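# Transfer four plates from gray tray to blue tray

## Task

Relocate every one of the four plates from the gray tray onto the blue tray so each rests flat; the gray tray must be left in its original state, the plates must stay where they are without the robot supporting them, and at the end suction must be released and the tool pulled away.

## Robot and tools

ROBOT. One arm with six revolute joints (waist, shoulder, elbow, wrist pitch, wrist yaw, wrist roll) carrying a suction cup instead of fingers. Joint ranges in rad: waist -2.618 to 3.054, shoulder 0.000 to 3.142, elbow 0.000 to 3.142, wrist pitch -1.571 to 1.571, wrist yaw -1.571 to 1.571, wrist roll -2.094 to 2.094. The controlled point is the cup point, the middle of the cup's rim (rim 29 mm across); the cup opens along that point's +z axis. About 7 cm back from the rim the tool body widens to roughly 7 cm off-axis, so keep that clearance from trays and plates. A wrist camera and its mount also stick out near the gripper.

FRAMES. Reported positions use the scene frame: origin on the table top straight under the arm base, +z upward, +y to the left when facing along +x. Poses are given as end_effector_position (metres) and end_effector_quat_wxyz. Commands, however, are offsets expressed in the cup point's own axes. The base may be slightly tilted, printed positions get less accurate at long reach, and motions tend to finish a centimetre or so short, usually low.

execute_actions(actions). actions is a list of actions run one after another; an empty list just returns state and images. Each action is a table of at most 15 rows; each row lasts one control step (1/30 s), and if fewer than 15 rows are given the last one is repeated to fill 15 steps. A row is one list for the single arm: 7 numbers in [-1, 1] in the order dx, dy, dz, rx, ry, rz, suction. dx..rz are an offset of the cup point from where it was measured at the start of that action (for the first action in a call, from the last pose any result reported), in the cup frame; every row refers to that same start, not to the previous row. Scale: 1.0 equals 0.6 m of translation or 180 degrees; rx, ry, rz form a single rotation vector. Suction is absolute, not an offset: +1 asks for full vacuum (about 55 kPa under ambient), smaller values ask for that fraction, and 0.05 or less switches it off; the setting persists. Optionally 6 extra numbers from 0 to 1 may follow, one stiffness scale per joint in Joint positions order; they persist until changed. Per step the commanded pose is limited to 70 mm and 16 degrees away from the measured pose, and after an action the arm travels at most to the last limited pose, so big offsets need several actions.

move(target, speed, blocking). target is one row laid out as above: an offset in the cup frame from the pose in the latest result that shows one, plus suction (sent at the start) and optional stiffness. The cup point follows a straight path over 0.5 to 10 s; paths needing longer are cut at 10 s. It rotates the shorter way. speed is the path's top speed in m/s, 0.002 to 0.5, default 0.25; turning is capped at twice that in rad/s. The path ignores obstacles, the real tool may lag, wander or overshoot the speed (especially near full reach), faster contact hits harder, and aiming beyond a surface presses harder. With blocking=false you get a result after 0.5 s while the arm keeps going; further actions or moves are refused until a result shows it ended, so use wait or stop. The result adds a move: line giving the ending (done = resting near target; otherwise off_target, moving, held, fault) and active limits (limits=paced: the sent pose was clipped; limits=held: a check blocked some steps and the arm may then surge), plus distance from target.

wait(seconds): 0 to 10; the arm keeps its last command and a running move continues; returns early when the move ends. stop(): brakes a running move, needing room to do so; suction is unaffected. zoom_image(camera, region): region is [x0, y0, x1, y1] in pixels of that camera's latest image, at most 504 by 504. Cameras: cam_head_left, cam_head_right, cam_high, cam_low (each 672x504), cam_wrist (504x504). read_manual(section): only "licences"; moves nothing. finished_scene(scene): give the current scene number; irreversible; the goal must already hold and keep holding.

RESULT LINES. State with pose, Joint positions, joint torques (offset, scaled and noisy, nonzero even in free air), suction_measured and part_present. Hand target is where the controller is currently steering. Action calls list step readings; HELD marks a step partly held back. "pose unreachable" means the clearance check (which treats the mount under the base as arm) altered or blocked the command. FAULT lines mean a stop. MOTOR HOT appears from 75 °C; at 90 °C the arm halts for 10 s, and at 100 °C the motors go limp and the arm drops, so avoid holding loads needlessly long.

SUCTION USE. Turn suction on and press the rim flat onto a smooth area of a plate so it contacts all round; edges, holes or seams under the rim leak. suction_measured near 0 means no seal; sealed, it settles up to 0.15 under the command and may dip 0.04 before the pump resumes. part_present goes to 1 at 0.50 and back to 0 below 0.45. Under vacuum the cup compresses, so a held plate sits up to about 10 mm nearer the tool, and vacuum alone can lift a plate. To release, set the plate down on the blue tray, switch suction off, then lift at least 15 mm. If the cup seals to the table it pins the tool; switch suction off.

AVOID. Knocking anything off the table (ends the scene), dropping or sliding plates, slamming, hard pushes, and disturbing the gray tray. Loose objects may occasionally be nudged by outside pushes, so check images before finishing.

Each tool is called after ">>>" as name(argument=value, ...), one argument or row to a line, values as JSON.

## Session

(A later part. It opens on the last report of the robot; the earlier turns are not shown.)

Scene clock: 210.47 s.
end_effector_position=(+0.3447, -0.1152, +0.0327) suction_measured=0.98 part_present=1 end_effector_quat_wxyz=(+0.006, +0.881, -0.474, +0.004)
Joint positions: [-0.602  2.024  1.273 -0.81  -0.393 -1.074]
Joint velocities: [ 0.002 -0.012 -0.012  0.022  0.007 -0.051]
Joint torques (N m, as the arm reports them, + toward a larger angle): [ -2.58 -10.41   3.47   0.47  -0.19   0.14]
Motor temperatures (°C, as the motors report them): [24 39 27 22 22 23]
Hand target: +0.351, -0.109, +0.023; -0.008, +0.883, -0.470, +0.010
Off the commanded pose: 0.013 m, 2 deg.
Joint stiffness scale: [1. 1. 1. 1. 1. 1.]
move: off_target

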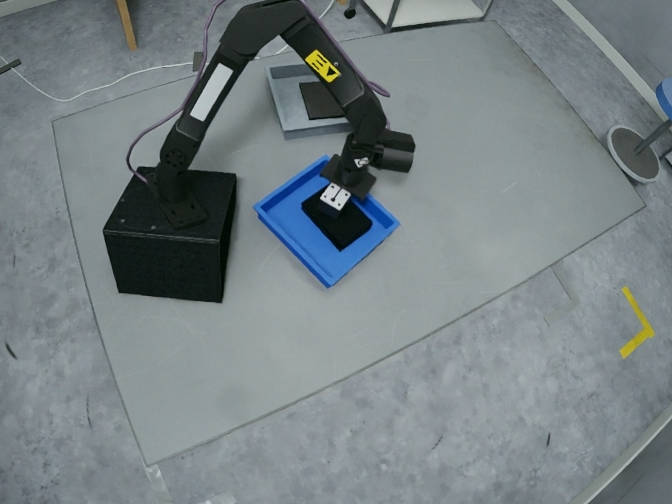

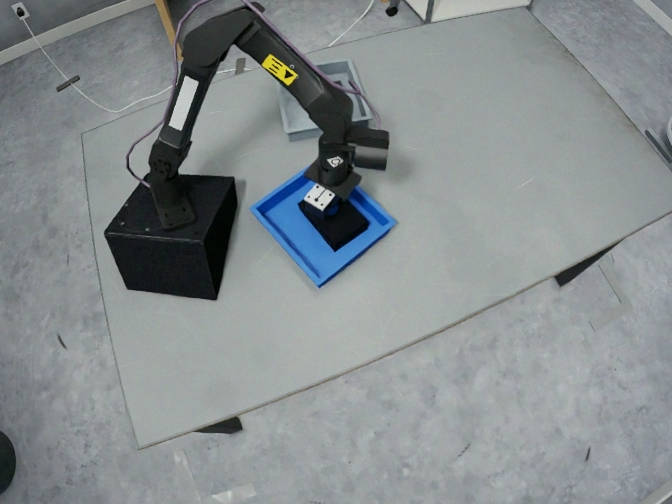

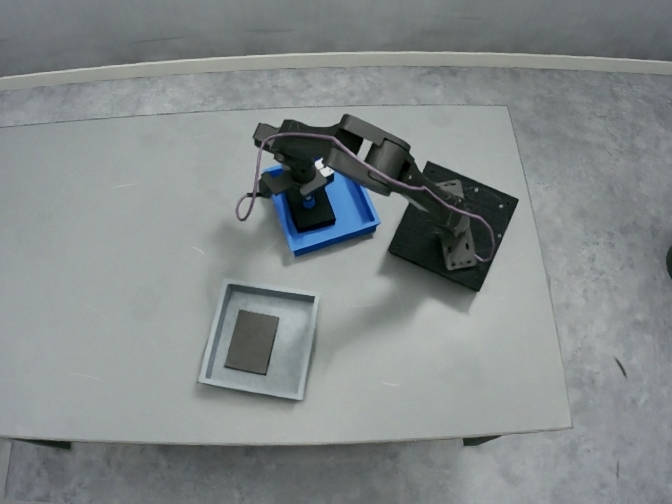

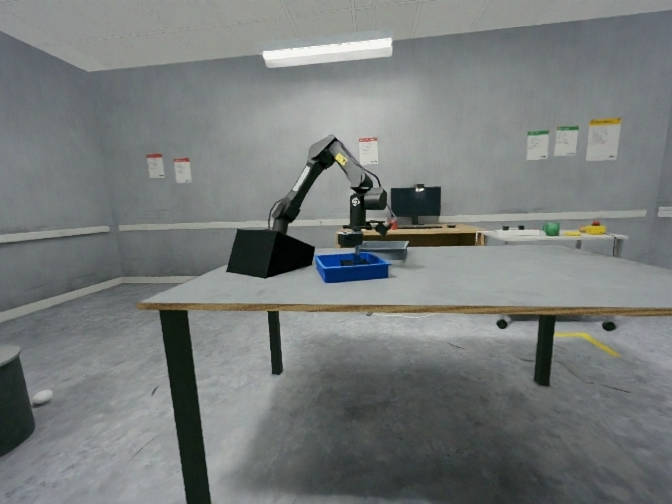

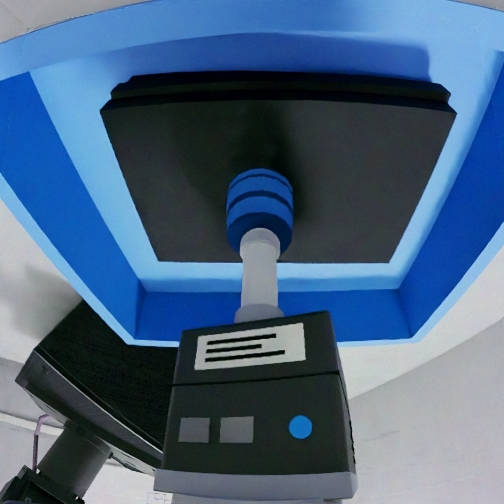

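Equal increments, so the gray one is plate 4.

>>> execute_actions(
  actions=[
    [[0,0,0,0,0,0,0]],
  ],
)

>>> move(
  target=[0,0,-0.12,0.008,0.002,0,0],
)

>>> move(
  target=[-0.35,-0.515,0.02,0.002,0.012,0.15,0],
  speed=0.35,
)

>>> move(
  target=[0.005,-0.02,0.055,0.006,0.004,0,0],
  speed=0.1,
)

Scene clock: 221.17 s.
end_effector_position=(+0.3442, -0.1148, +0.0342) suction_measured=0.00 part_present=0 end_effector_quat_wxyz=(+0.007, +0.880, -0.474, +0.004)
Joint positions: [-0.602  2.02   1.273 -0.814 -0.39  -1.073]
Joint velocities: [-0.007 -0.007 -0.002  0.051  0.037 -0.066]
Joint torques (N m, as the arm reports them, + toward a larger angle): [ -3.78 -11.08   4.88   0.04   0.04   0.02]
Motor temperatures (°C, as the motors report them): [23 38 27 22 22 23]
Hand target: +0.345, -0.115, +0.033; +0.006, +0.881, -0.474, +0.004
Off the commanded pose: 0.002 m, 0 deg.
Joint stiffness scale: [1. 1. 1. 1. 1. 1.]
Step readings (end_effector_position):
0: (+0.3447, -0.1152, +0.0327)
1: (+0.3443, -0.1150, +0.0327)
2: (+0.3444, -0.1147, +0.0336)
4: (+0.3443, -0.1149, +0.0342)
8: (+0.3442, -0.1148, +0.0342)
15: end_effector_position above

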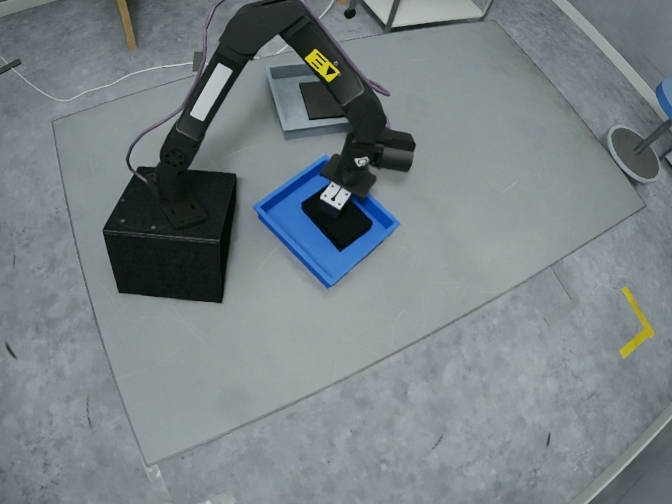

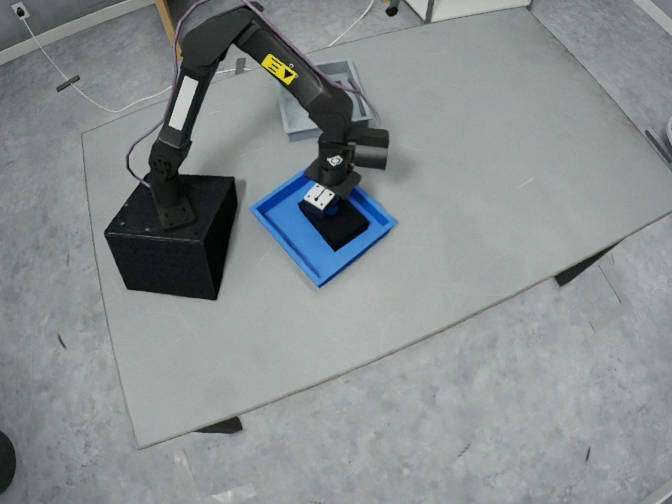

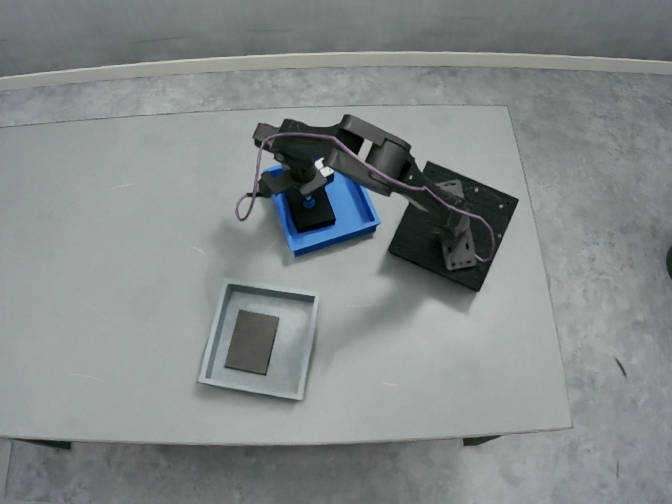

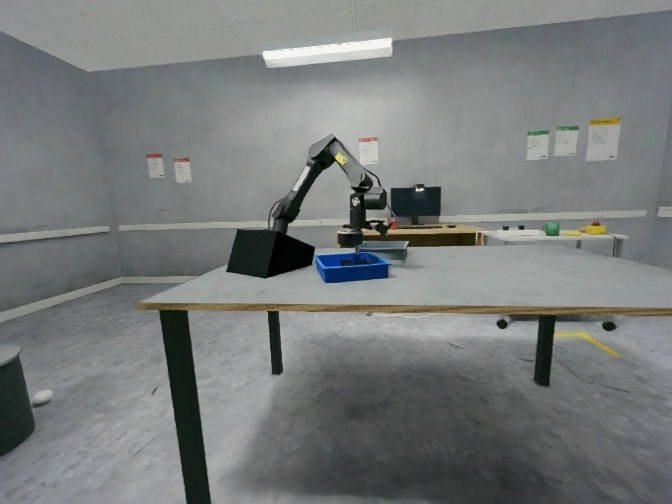

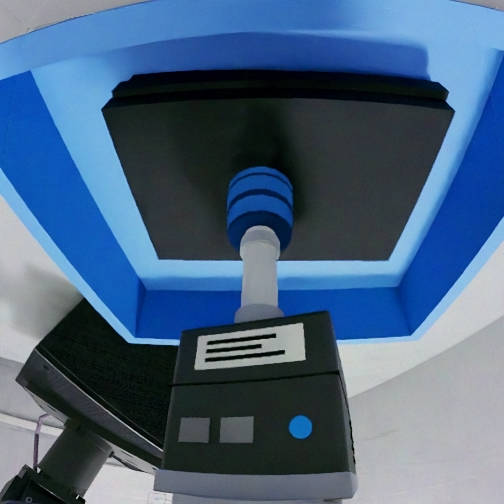

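Scene clock: 222.27 s.
end_effector_position=(+0.3393, -0.1132, +0.0973) suction_measured=0.00 part_present=0 end_effector_quat_wxyz=(+0.007, +0.880, -0.474, +0.003)
Joint positions: [-0.676  1.927  1.388 -1.054 -0.39  -1.153]
Joint velocities: [-0.002  0.007 -0.002 -0.037  0.022  0.051]
Joint torques (N m, as the arm reports them, + toward a larger angle): [ -4.4  -11.49   7.36  -0.14  -0.09  -0.05]
Motor temperatures (°C, as the motors report them): [24 38 27 22 22 23]
Hand target: +0.345, -0.114, +0.106; -0.000, +0.881, -0.474, +0.013
Off the commanded pose: 0.010 m, 2 deg.
Joint stiffness scale: [1. 1. 1. 1. 1. 1.]
move: done

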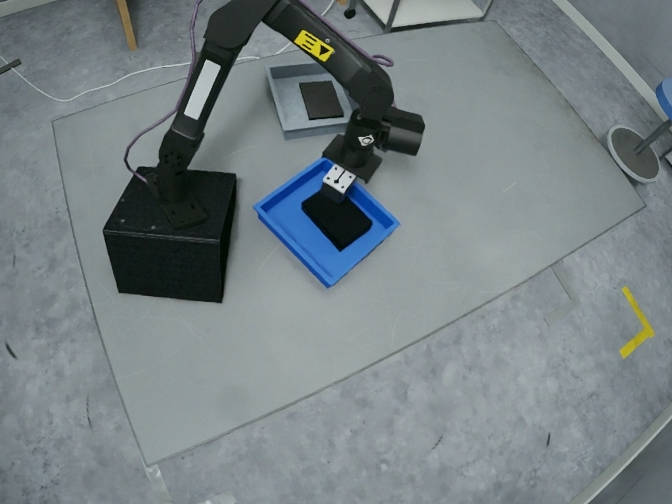

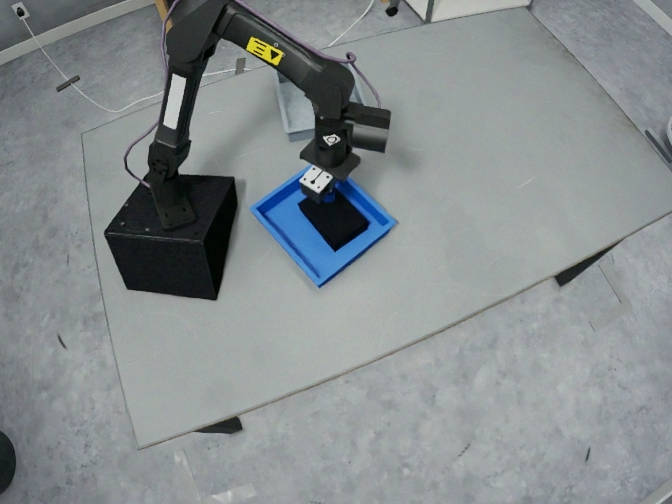

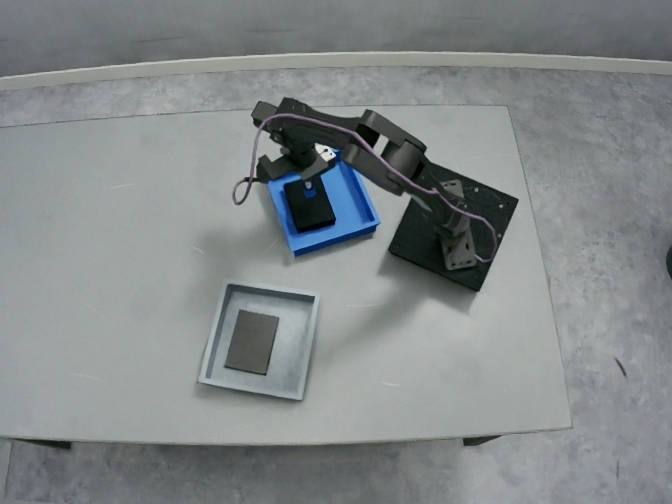

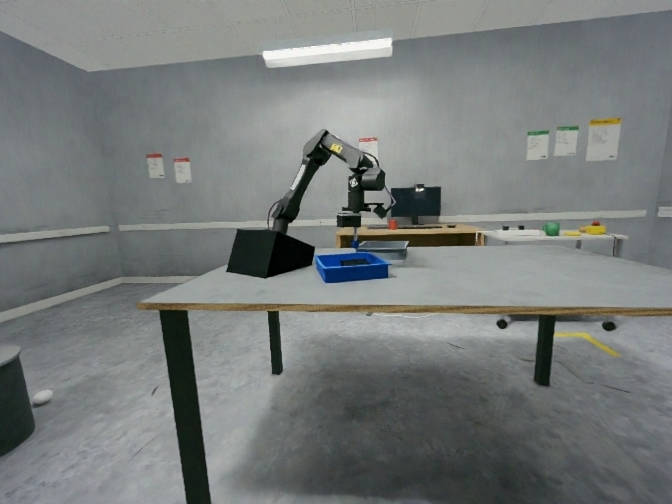

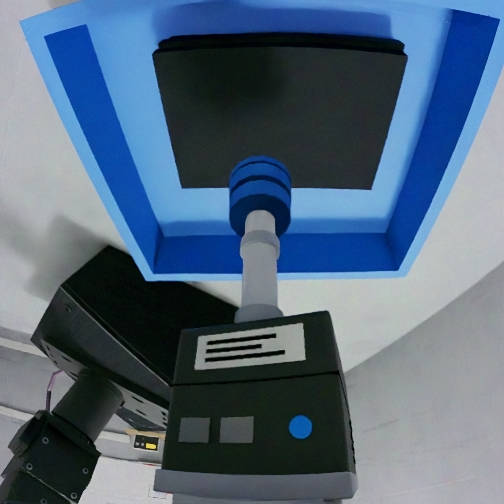

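Scene clock: 224.43 s.
end_effector_position=(+0.4739, +0.2460, +0.0745) suction_measured=0.00 part_present=0 end_effector_quat_wxyz=(+0.003, +0.750, -0.661, -0.000)
Joint positions: [ 0.23   2.301  2.474 -1.442 -0.266  0.252]
Joint velocities: [-0.017 -0.007  0.007  0.022 -0.066  0.007]
Joint torques (N m, as the arm reports them, + toward a larger angle): [ -4.03 -17.07   7.99  -0.18   0.13   0.12]
Motor temperatures (°C, as the motors report them): [24 38 27 22 22 23]
Hand target: +0.481, +0.238, +0.081; +0.002, +0.744, -0.668, +0.012
Off the commanded pose: 0.017 m, 3 deg.
Joint stiffness scale: [1. 1. 1. 1. 1. 1.]
move: off_target

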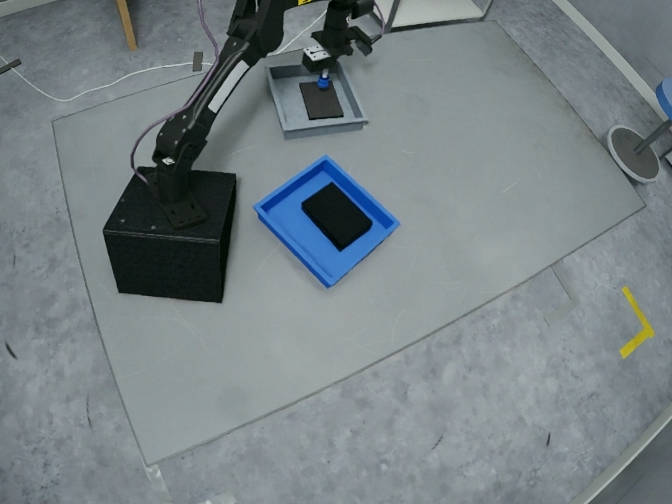

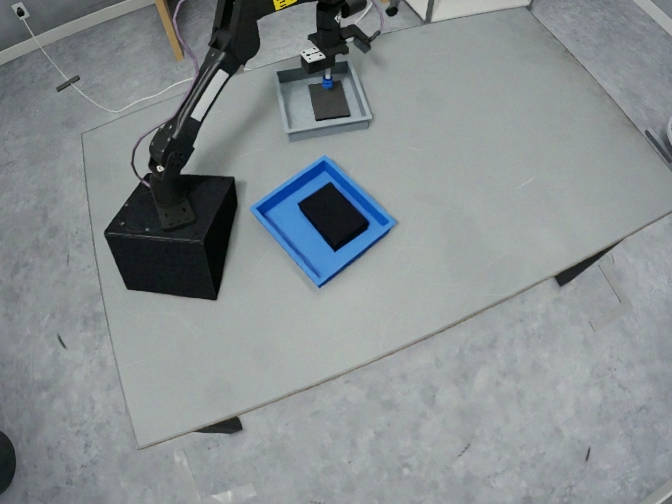

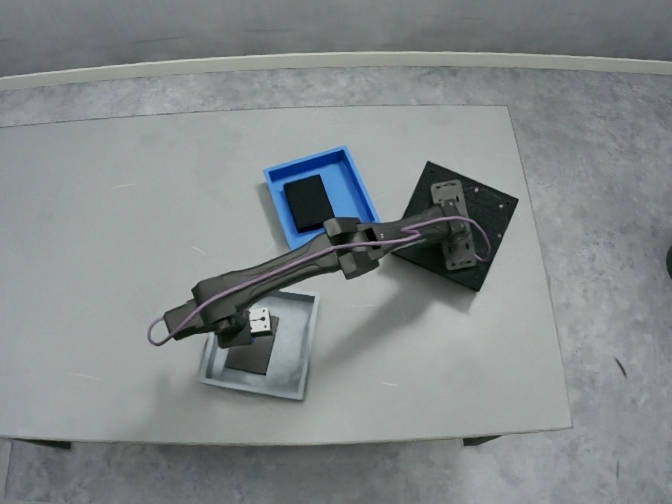

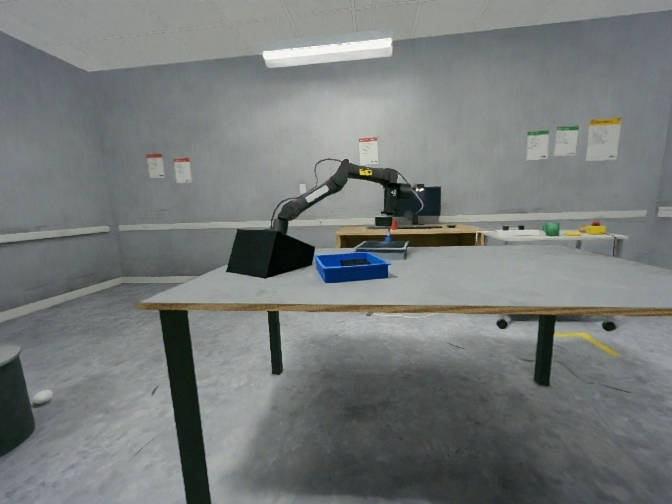

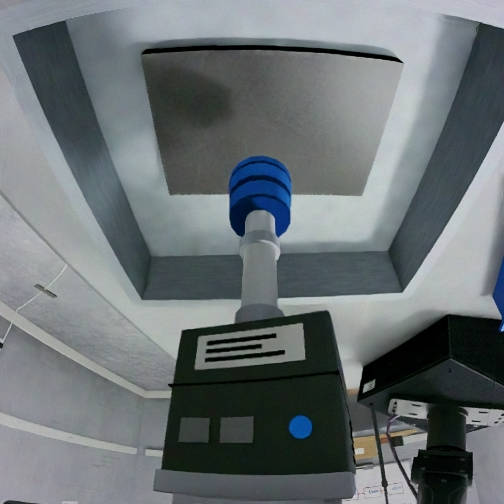

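Scene clock: 225.40 s.
end_effector_position=(+0.4816, +0.2454, +0.0415) suction_measured=0.00 part_present=0 end_effector_quat_wxyz=(+0.003, +0.752, -0.660, +0.001)
Joint positions: [ 0.242  2.34   2.419 -1.344 -0.261  0.261]
Joint velocities: [ 0.002  0.017 -0.002  0.037 -0.022 -0.022]
Joint torques (N m, as the arm reports them, + toward a larger angle): [ -3.04 -18.38   5.23   0.13   0.18   0.12]
Motor temperatures (°C, as the motors report them): [24 38 27 22 22 23]
Hand target: +0.486, +0.244, +0.042; +0.000, +0.750, -0.661, +0.010
Off the commanded pose: 0.005 m, 1 deg.
Joint stiffness scale: [1. 1. 1. 1. 1. 1.]
move: done

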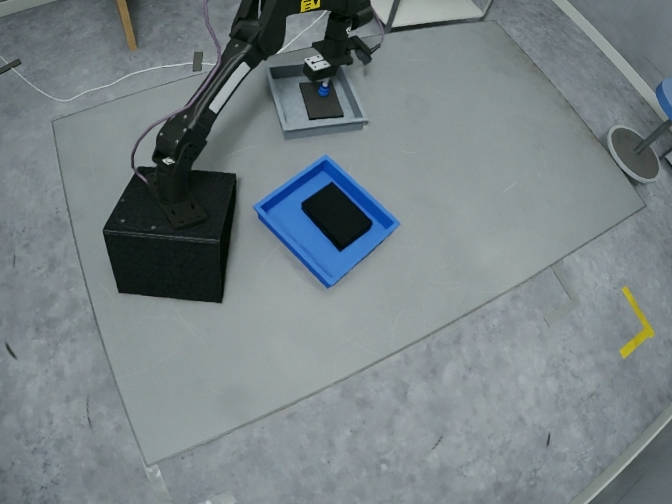

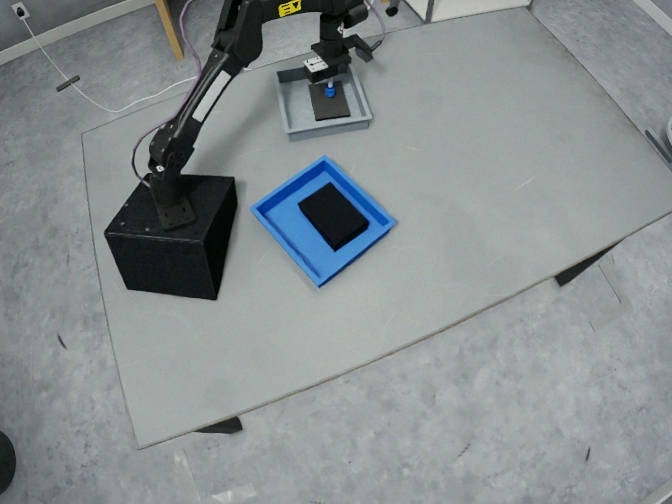

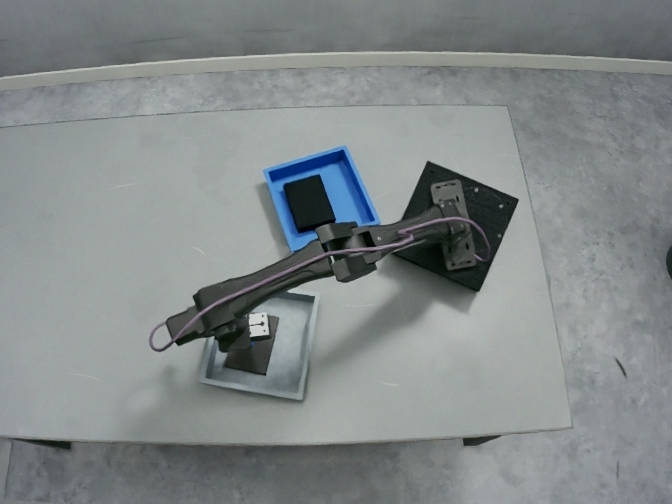

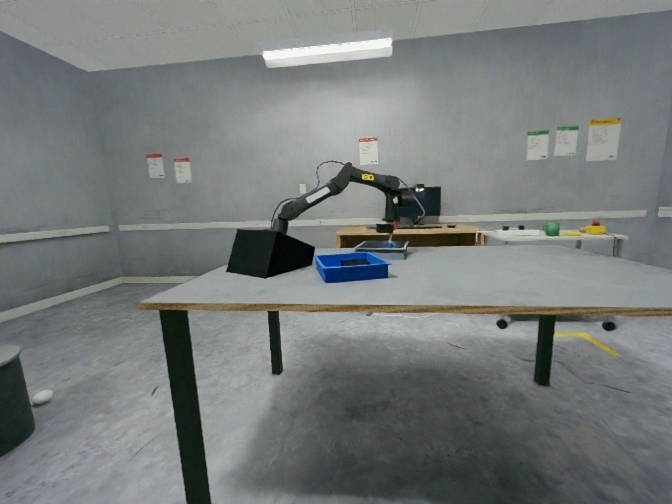

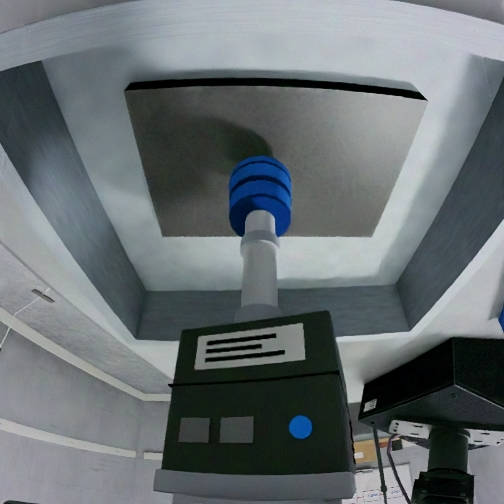

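Rough top; may leak.

>>> move(
  target=[0.012,-0.005,0.045,0.008,0,0,1],
  speed=0.04,
)

>>> wait(
  seconds=1.5,
)

Scene clock: 232.90 s.
end_effector_position=(+0.4772, +0.2370, +0.0170) suction_measured=0.76 part_present=1 end_effector_quat_wxyz=(+0.006, +0.751, -0.661, -0.002)
Joint positions: [ 0.242  2.314  2.268 -1.227 -0.263  0.261]
Joint velocities: [ 0.012  0.007 -0.027 -0.022  0.022  0.051]
Joint torques (N m, as the arm reports them, + toward a larger angle): [ -2.98 -17.91   4.33   0.31   0.1    0.11]
Motor temperatures (°C, as the motors report them): [24 40 27 22 22 23]
Hand target: +0.485, +0.238, +0.015; -0.006, +0.751, -0.660, +0.008
Off the commanded pose: 0.009 m, 2 deg.
Joint stiffness scale: [1. 1. 1. 1. 1. 1.]
move: done

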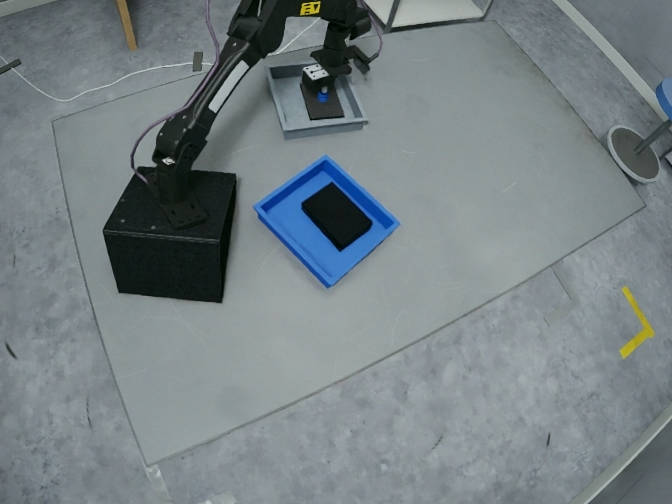

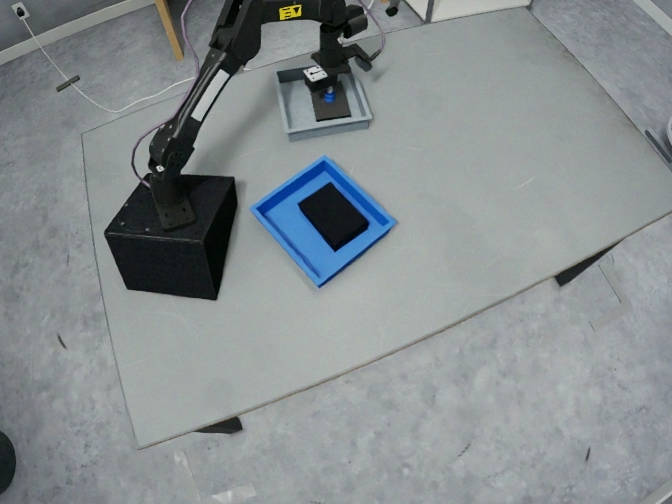

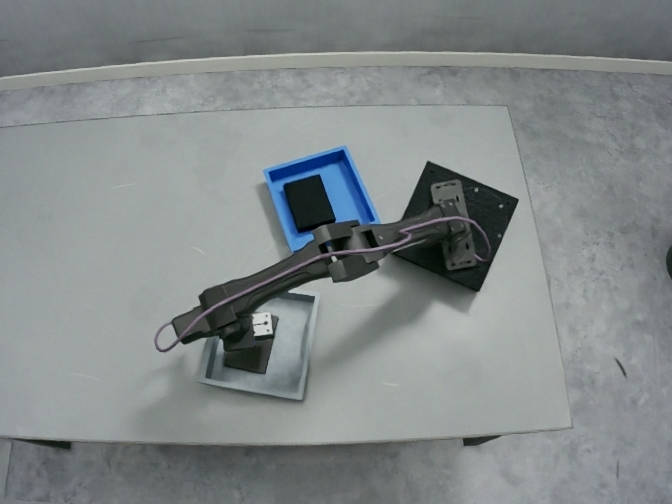

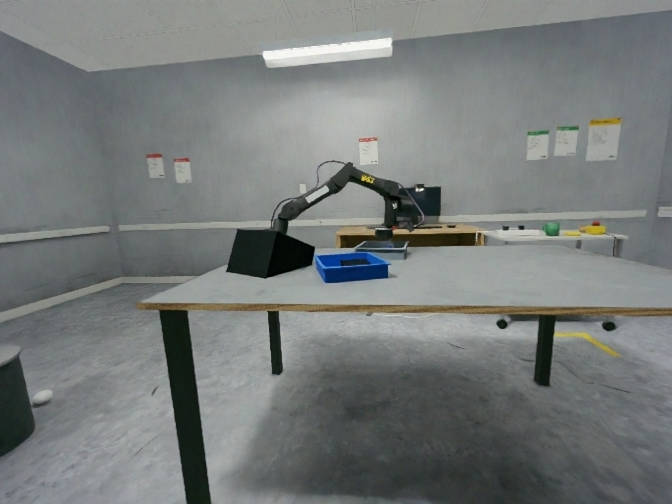

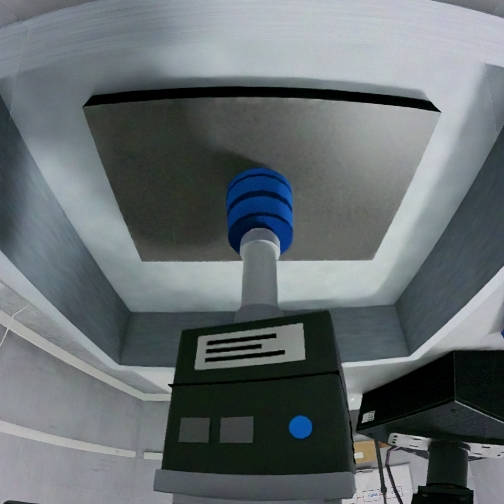

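Scene clock: 234.40 s.
end_effector_position=(+0.4773, +0.2370, +0.0168) suction_measured=1.00 part_present=1 end_effector_quat_wxyz=(+0.005, +0.751, -0.661, -0.002)
Joint positions: [ 0.242  2.314  2.267 -1.225 -0.263  0.261]
Joint velocities: [-0.032 -0.022 -0.007 -0.066 -0.007 -0.066]
Joint torques (N m, as the arm reports them, + toward a larger angle): [ -2.98 -18.15   4.3    0.34   0.09   0.12]
Motor temperatures (°C, as the motors report them): [24 41 27 22 22 23]
Hand target: +0.485, +0.238, +0.015; -0.006, +0.751, -0.660, +0.008
Off the commanded pose: 0.009 m, 2 deg.
Joint stiffness scale: [1. 1. 1. 1. 1. 1.]
wait: 1.50 s; at rest by 0.17 s

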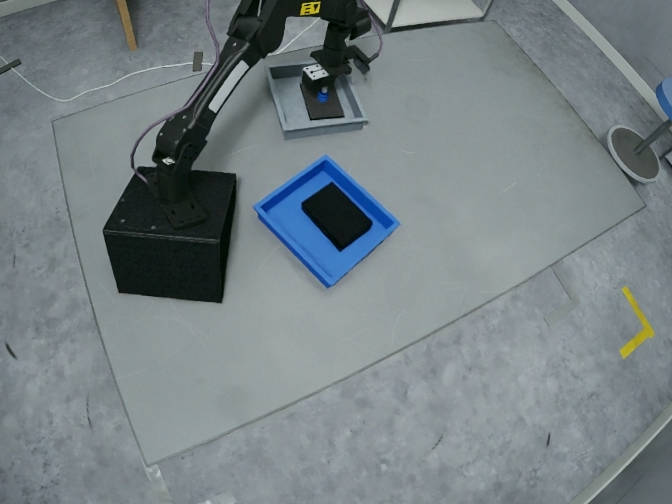

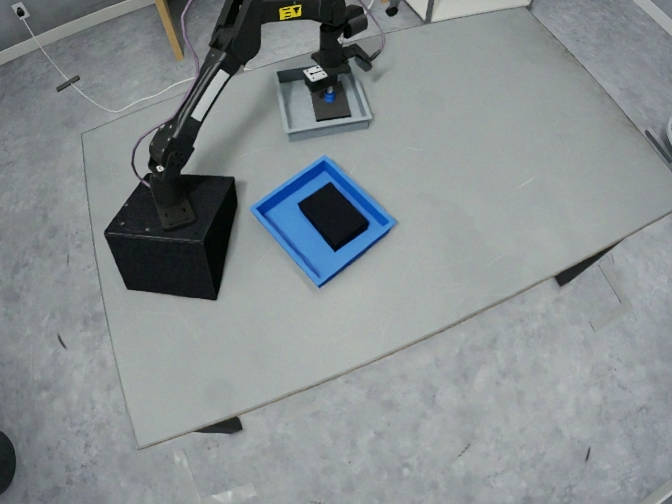

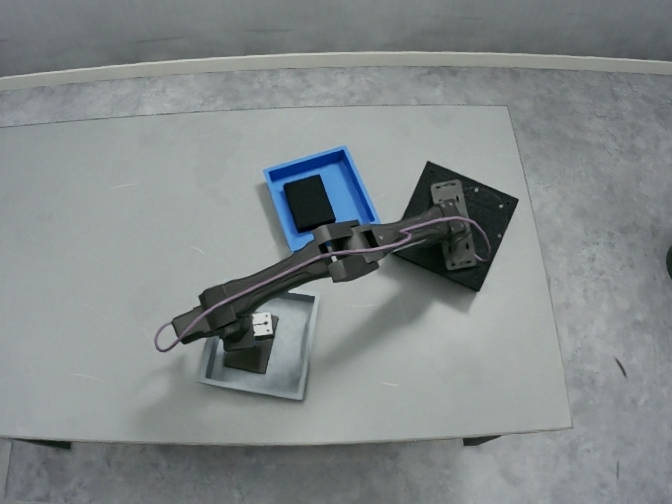

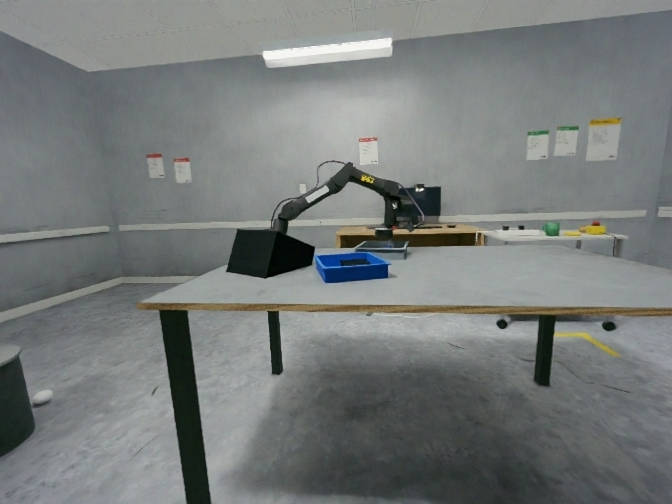

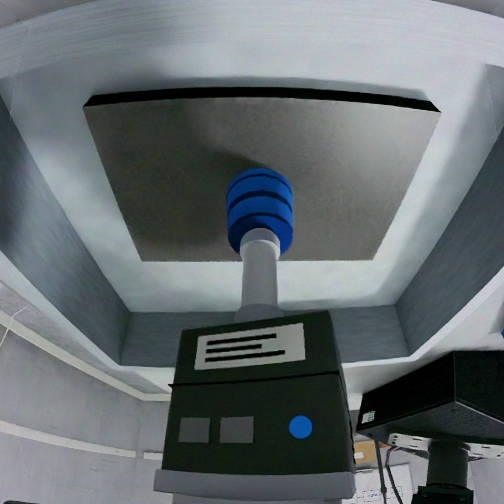

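May be heavy (steel) or stuck; lift gently and check.

>>> move(
  target=[0,0.035,-0.165,0.014,0.004,0,1],
  speed=0.08,
)

Scene clock: 252.37 s.
end_effector_position=(+0.4483, +0.2399, +0.0959) suction_measured=1.00 part_present=1 end_effector_quat_wxyz=(+0.008, +0.751, -0.661, -0.001)
Joint positions: [ 0.227  2.143  2.267 -1.404 -0.263  0.245]
Joint velocities: [-0.002 -0.022 -0.022 -0.051  0.007  0.022]
Joint torques (N m, as the arm reports them, + toward a larger angle): [ -4.05 -18.78   8.37  -0.22   0.12  -0.04]
Motor temperatures (°C, as the motors report them): [24 44 27 22 22 23]
Hand target: +0.458, +0.236, +0.116; -0.007, +0.751, -0.660, +0.018
Off the commanded pose: 0.023 m, 3 deg.
Joint stiffness scale: [1. 1. 1. 1. 1. 1.]
move: off_target

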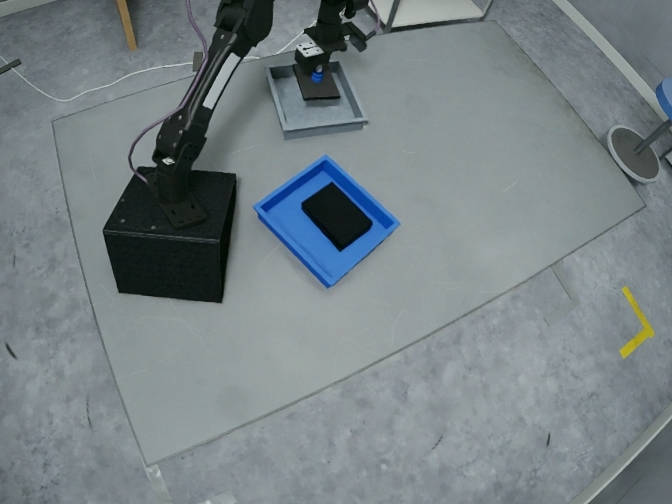

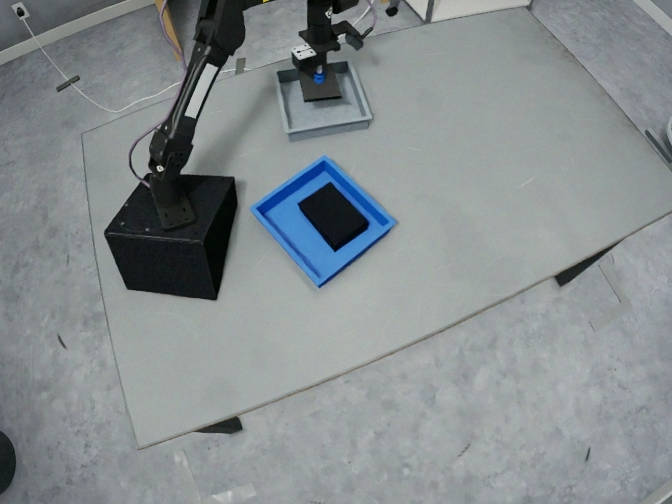

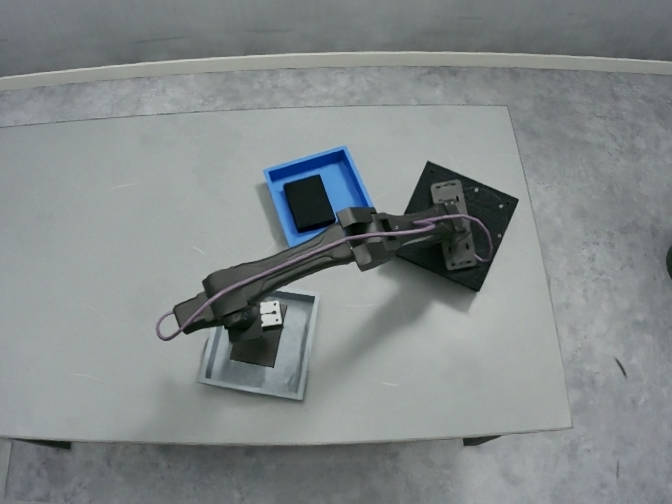

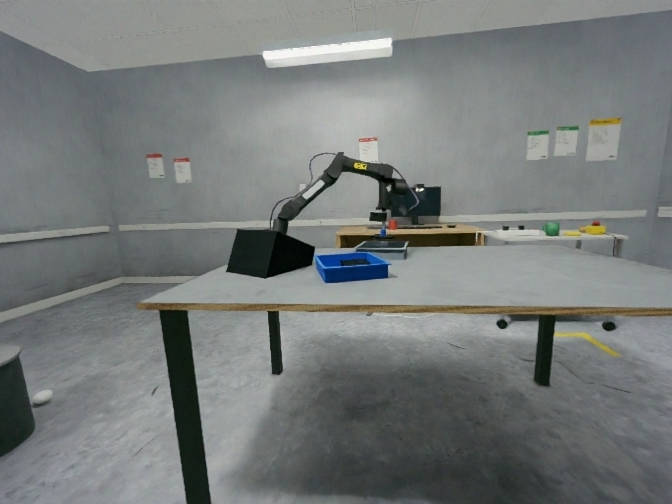

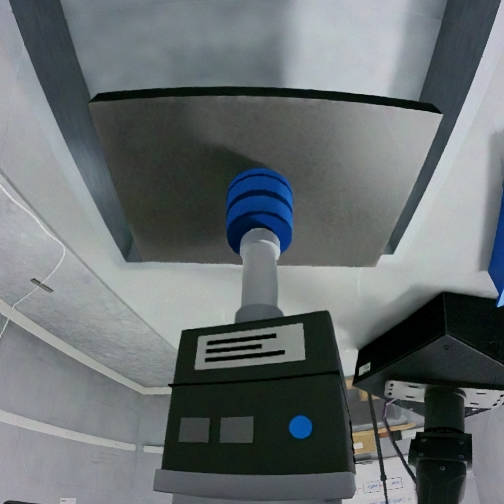

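>>> move(
  target=[0.575,0.22,-0.01,0.012,0,-0.16,1],
  speed=0.3,
)

>>> move(
  target=[0.005,-0.01,0.06,0.01,0.003,0,1],
  speed=0.1,
)

Scene clock: 262.33 s.
end_effector_position=(+0.3523, -0.1254, +0.1053) suction_measured=1.00 part_present=1 end_effector_quat_wxyz=(+0.014, +0.889, -0.458, +0.003)
Joint positions: [-0.685  1.985  1.497 -1.107 -0.378 -1.199]
Joint velocities: [-0.002 -0.012 -0.007 -0.022 -0.066 -0.022]
Joint torques (N m, as the arm reports them, + toward a larger angle): [ -3.96 -12.1    8.02  -0.09  -0.1   -0.02]
Motor temperatures (°C, as the motors report them): [24 44 28 22 22 23]
Hand target: +0.363, -0.125, +0.115; +0.007, +0.892, -0.451, +0.018
Off the commanded pose: 0.011 m, 2 deg.
Joint stiffness scale: [1. 1. 1. 1. 1. 1.]
move: off_target

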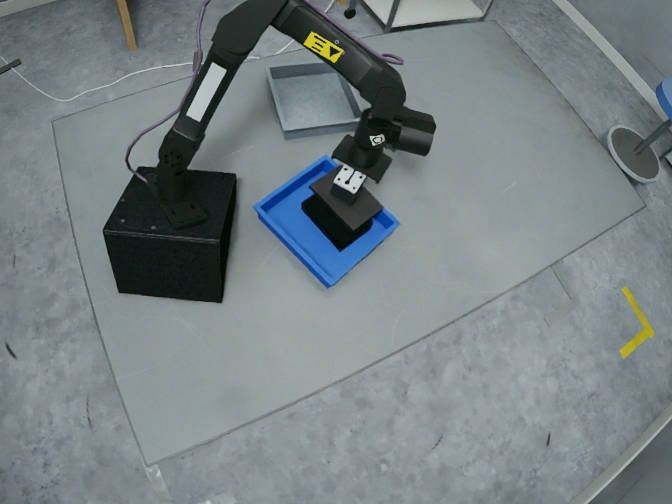

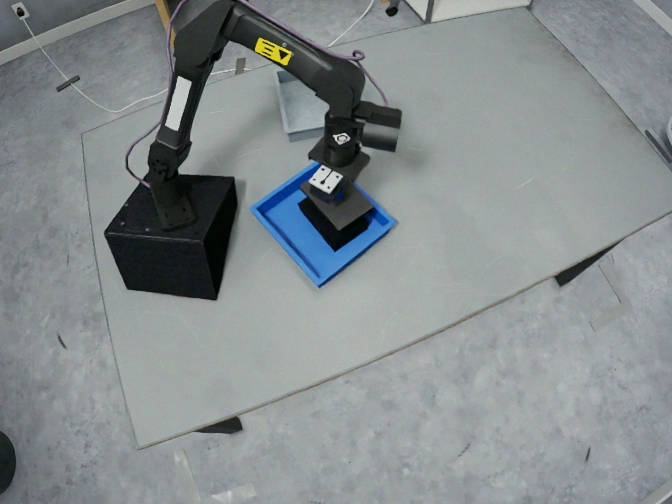

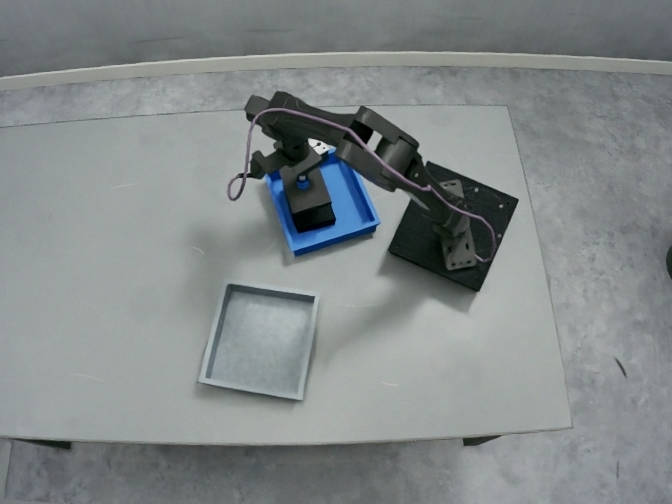

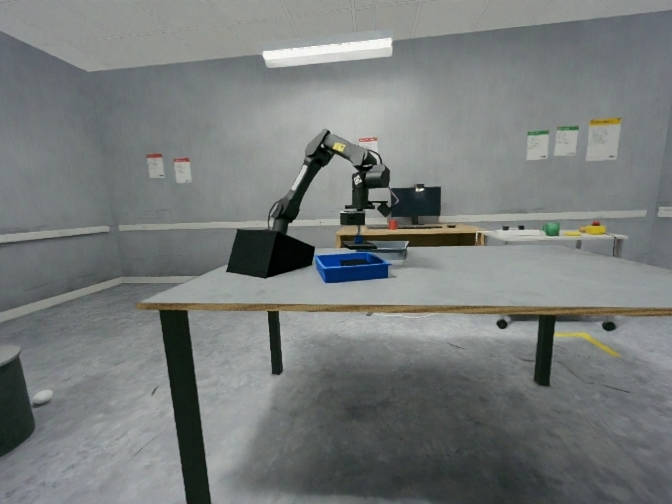

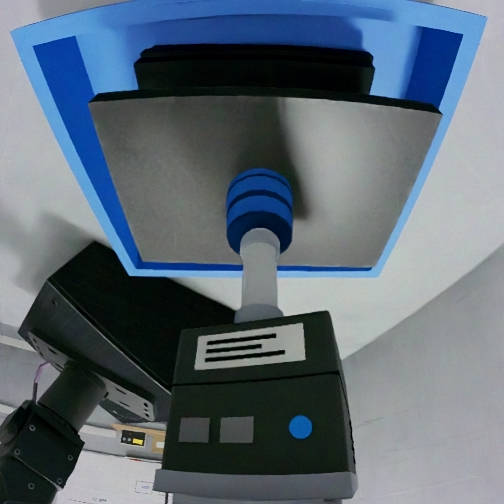

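Scene clock: 263.37 s.
end_effector_position=(+0.3551, -0.1267, +0.0690) suction_measured=1.00 part_present=1 end_effector_quat_wxyz=(+0.009, +0.890, -0.455, +0.008)
Joint positions: [-0.651  2.02   1.406 -0.958 -0.388 -1.165]
Joint velocities: [-0.012 -0.012 -0.012 -0.007 -0.022  0.007]
Joint torques (N m, as the arm reports them, + toward a larger angle): [ -3.72 -12.2    4.7    0.12  -0.08   0.1 ]
Motor temperatures (°C, as the motors report them): [24 44 28 22 22 23]
Hand target: +0.358, -0.125, +0.069; +0.001, +0.889, -0.457, +0.014
Off the commanded pose: 0.004 m, 1 deg.
Joint stiffness scale: [1. 1. 1. 1. 1. 1.]
move: done

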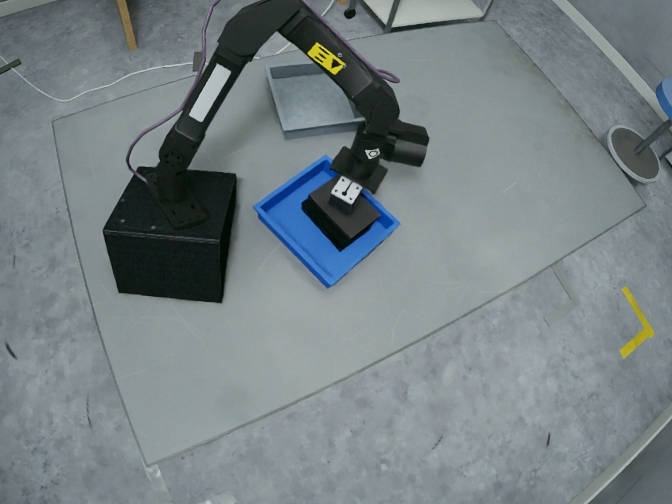

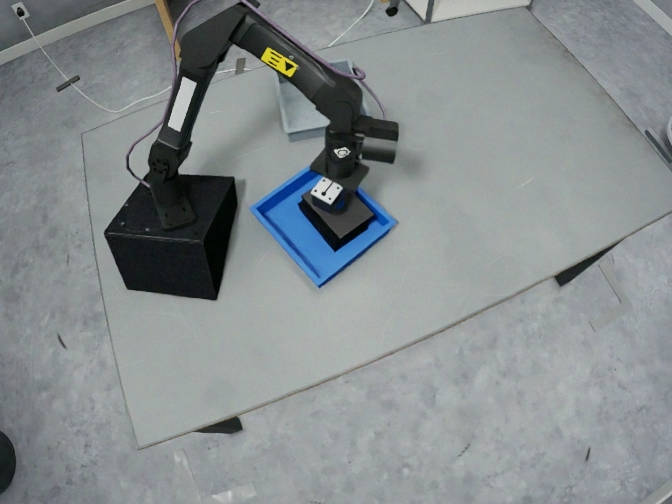

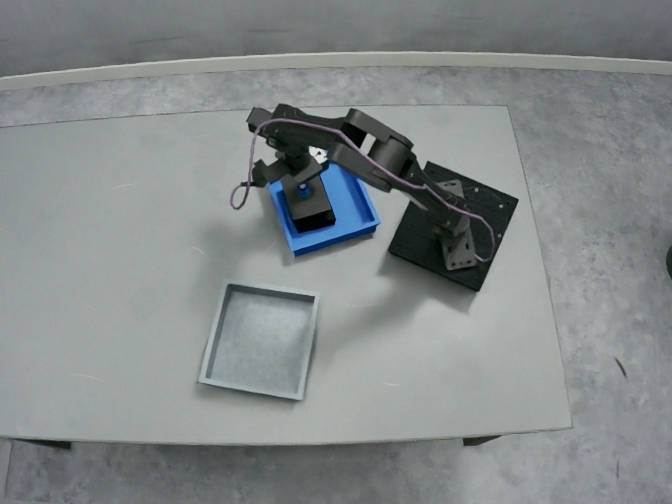

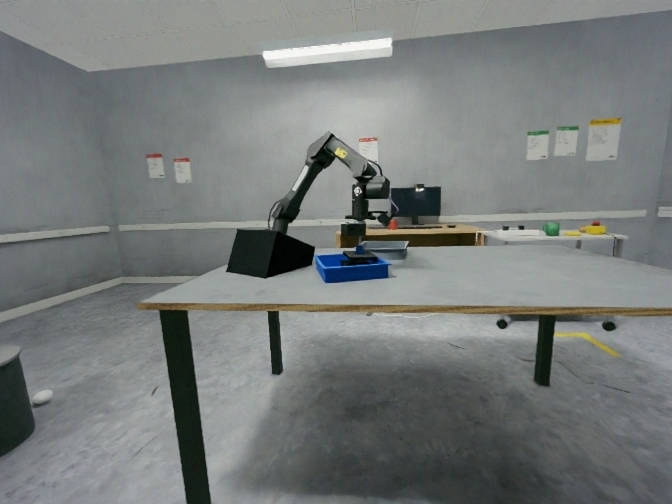

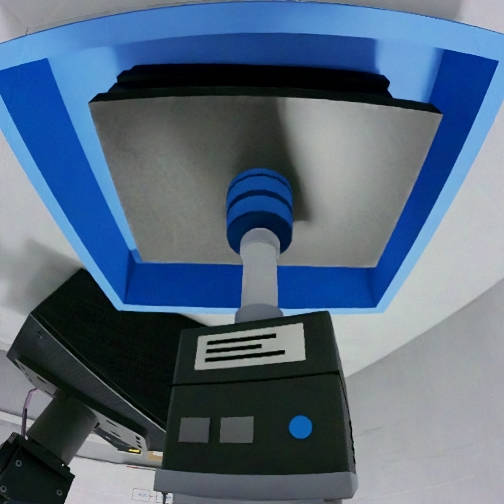

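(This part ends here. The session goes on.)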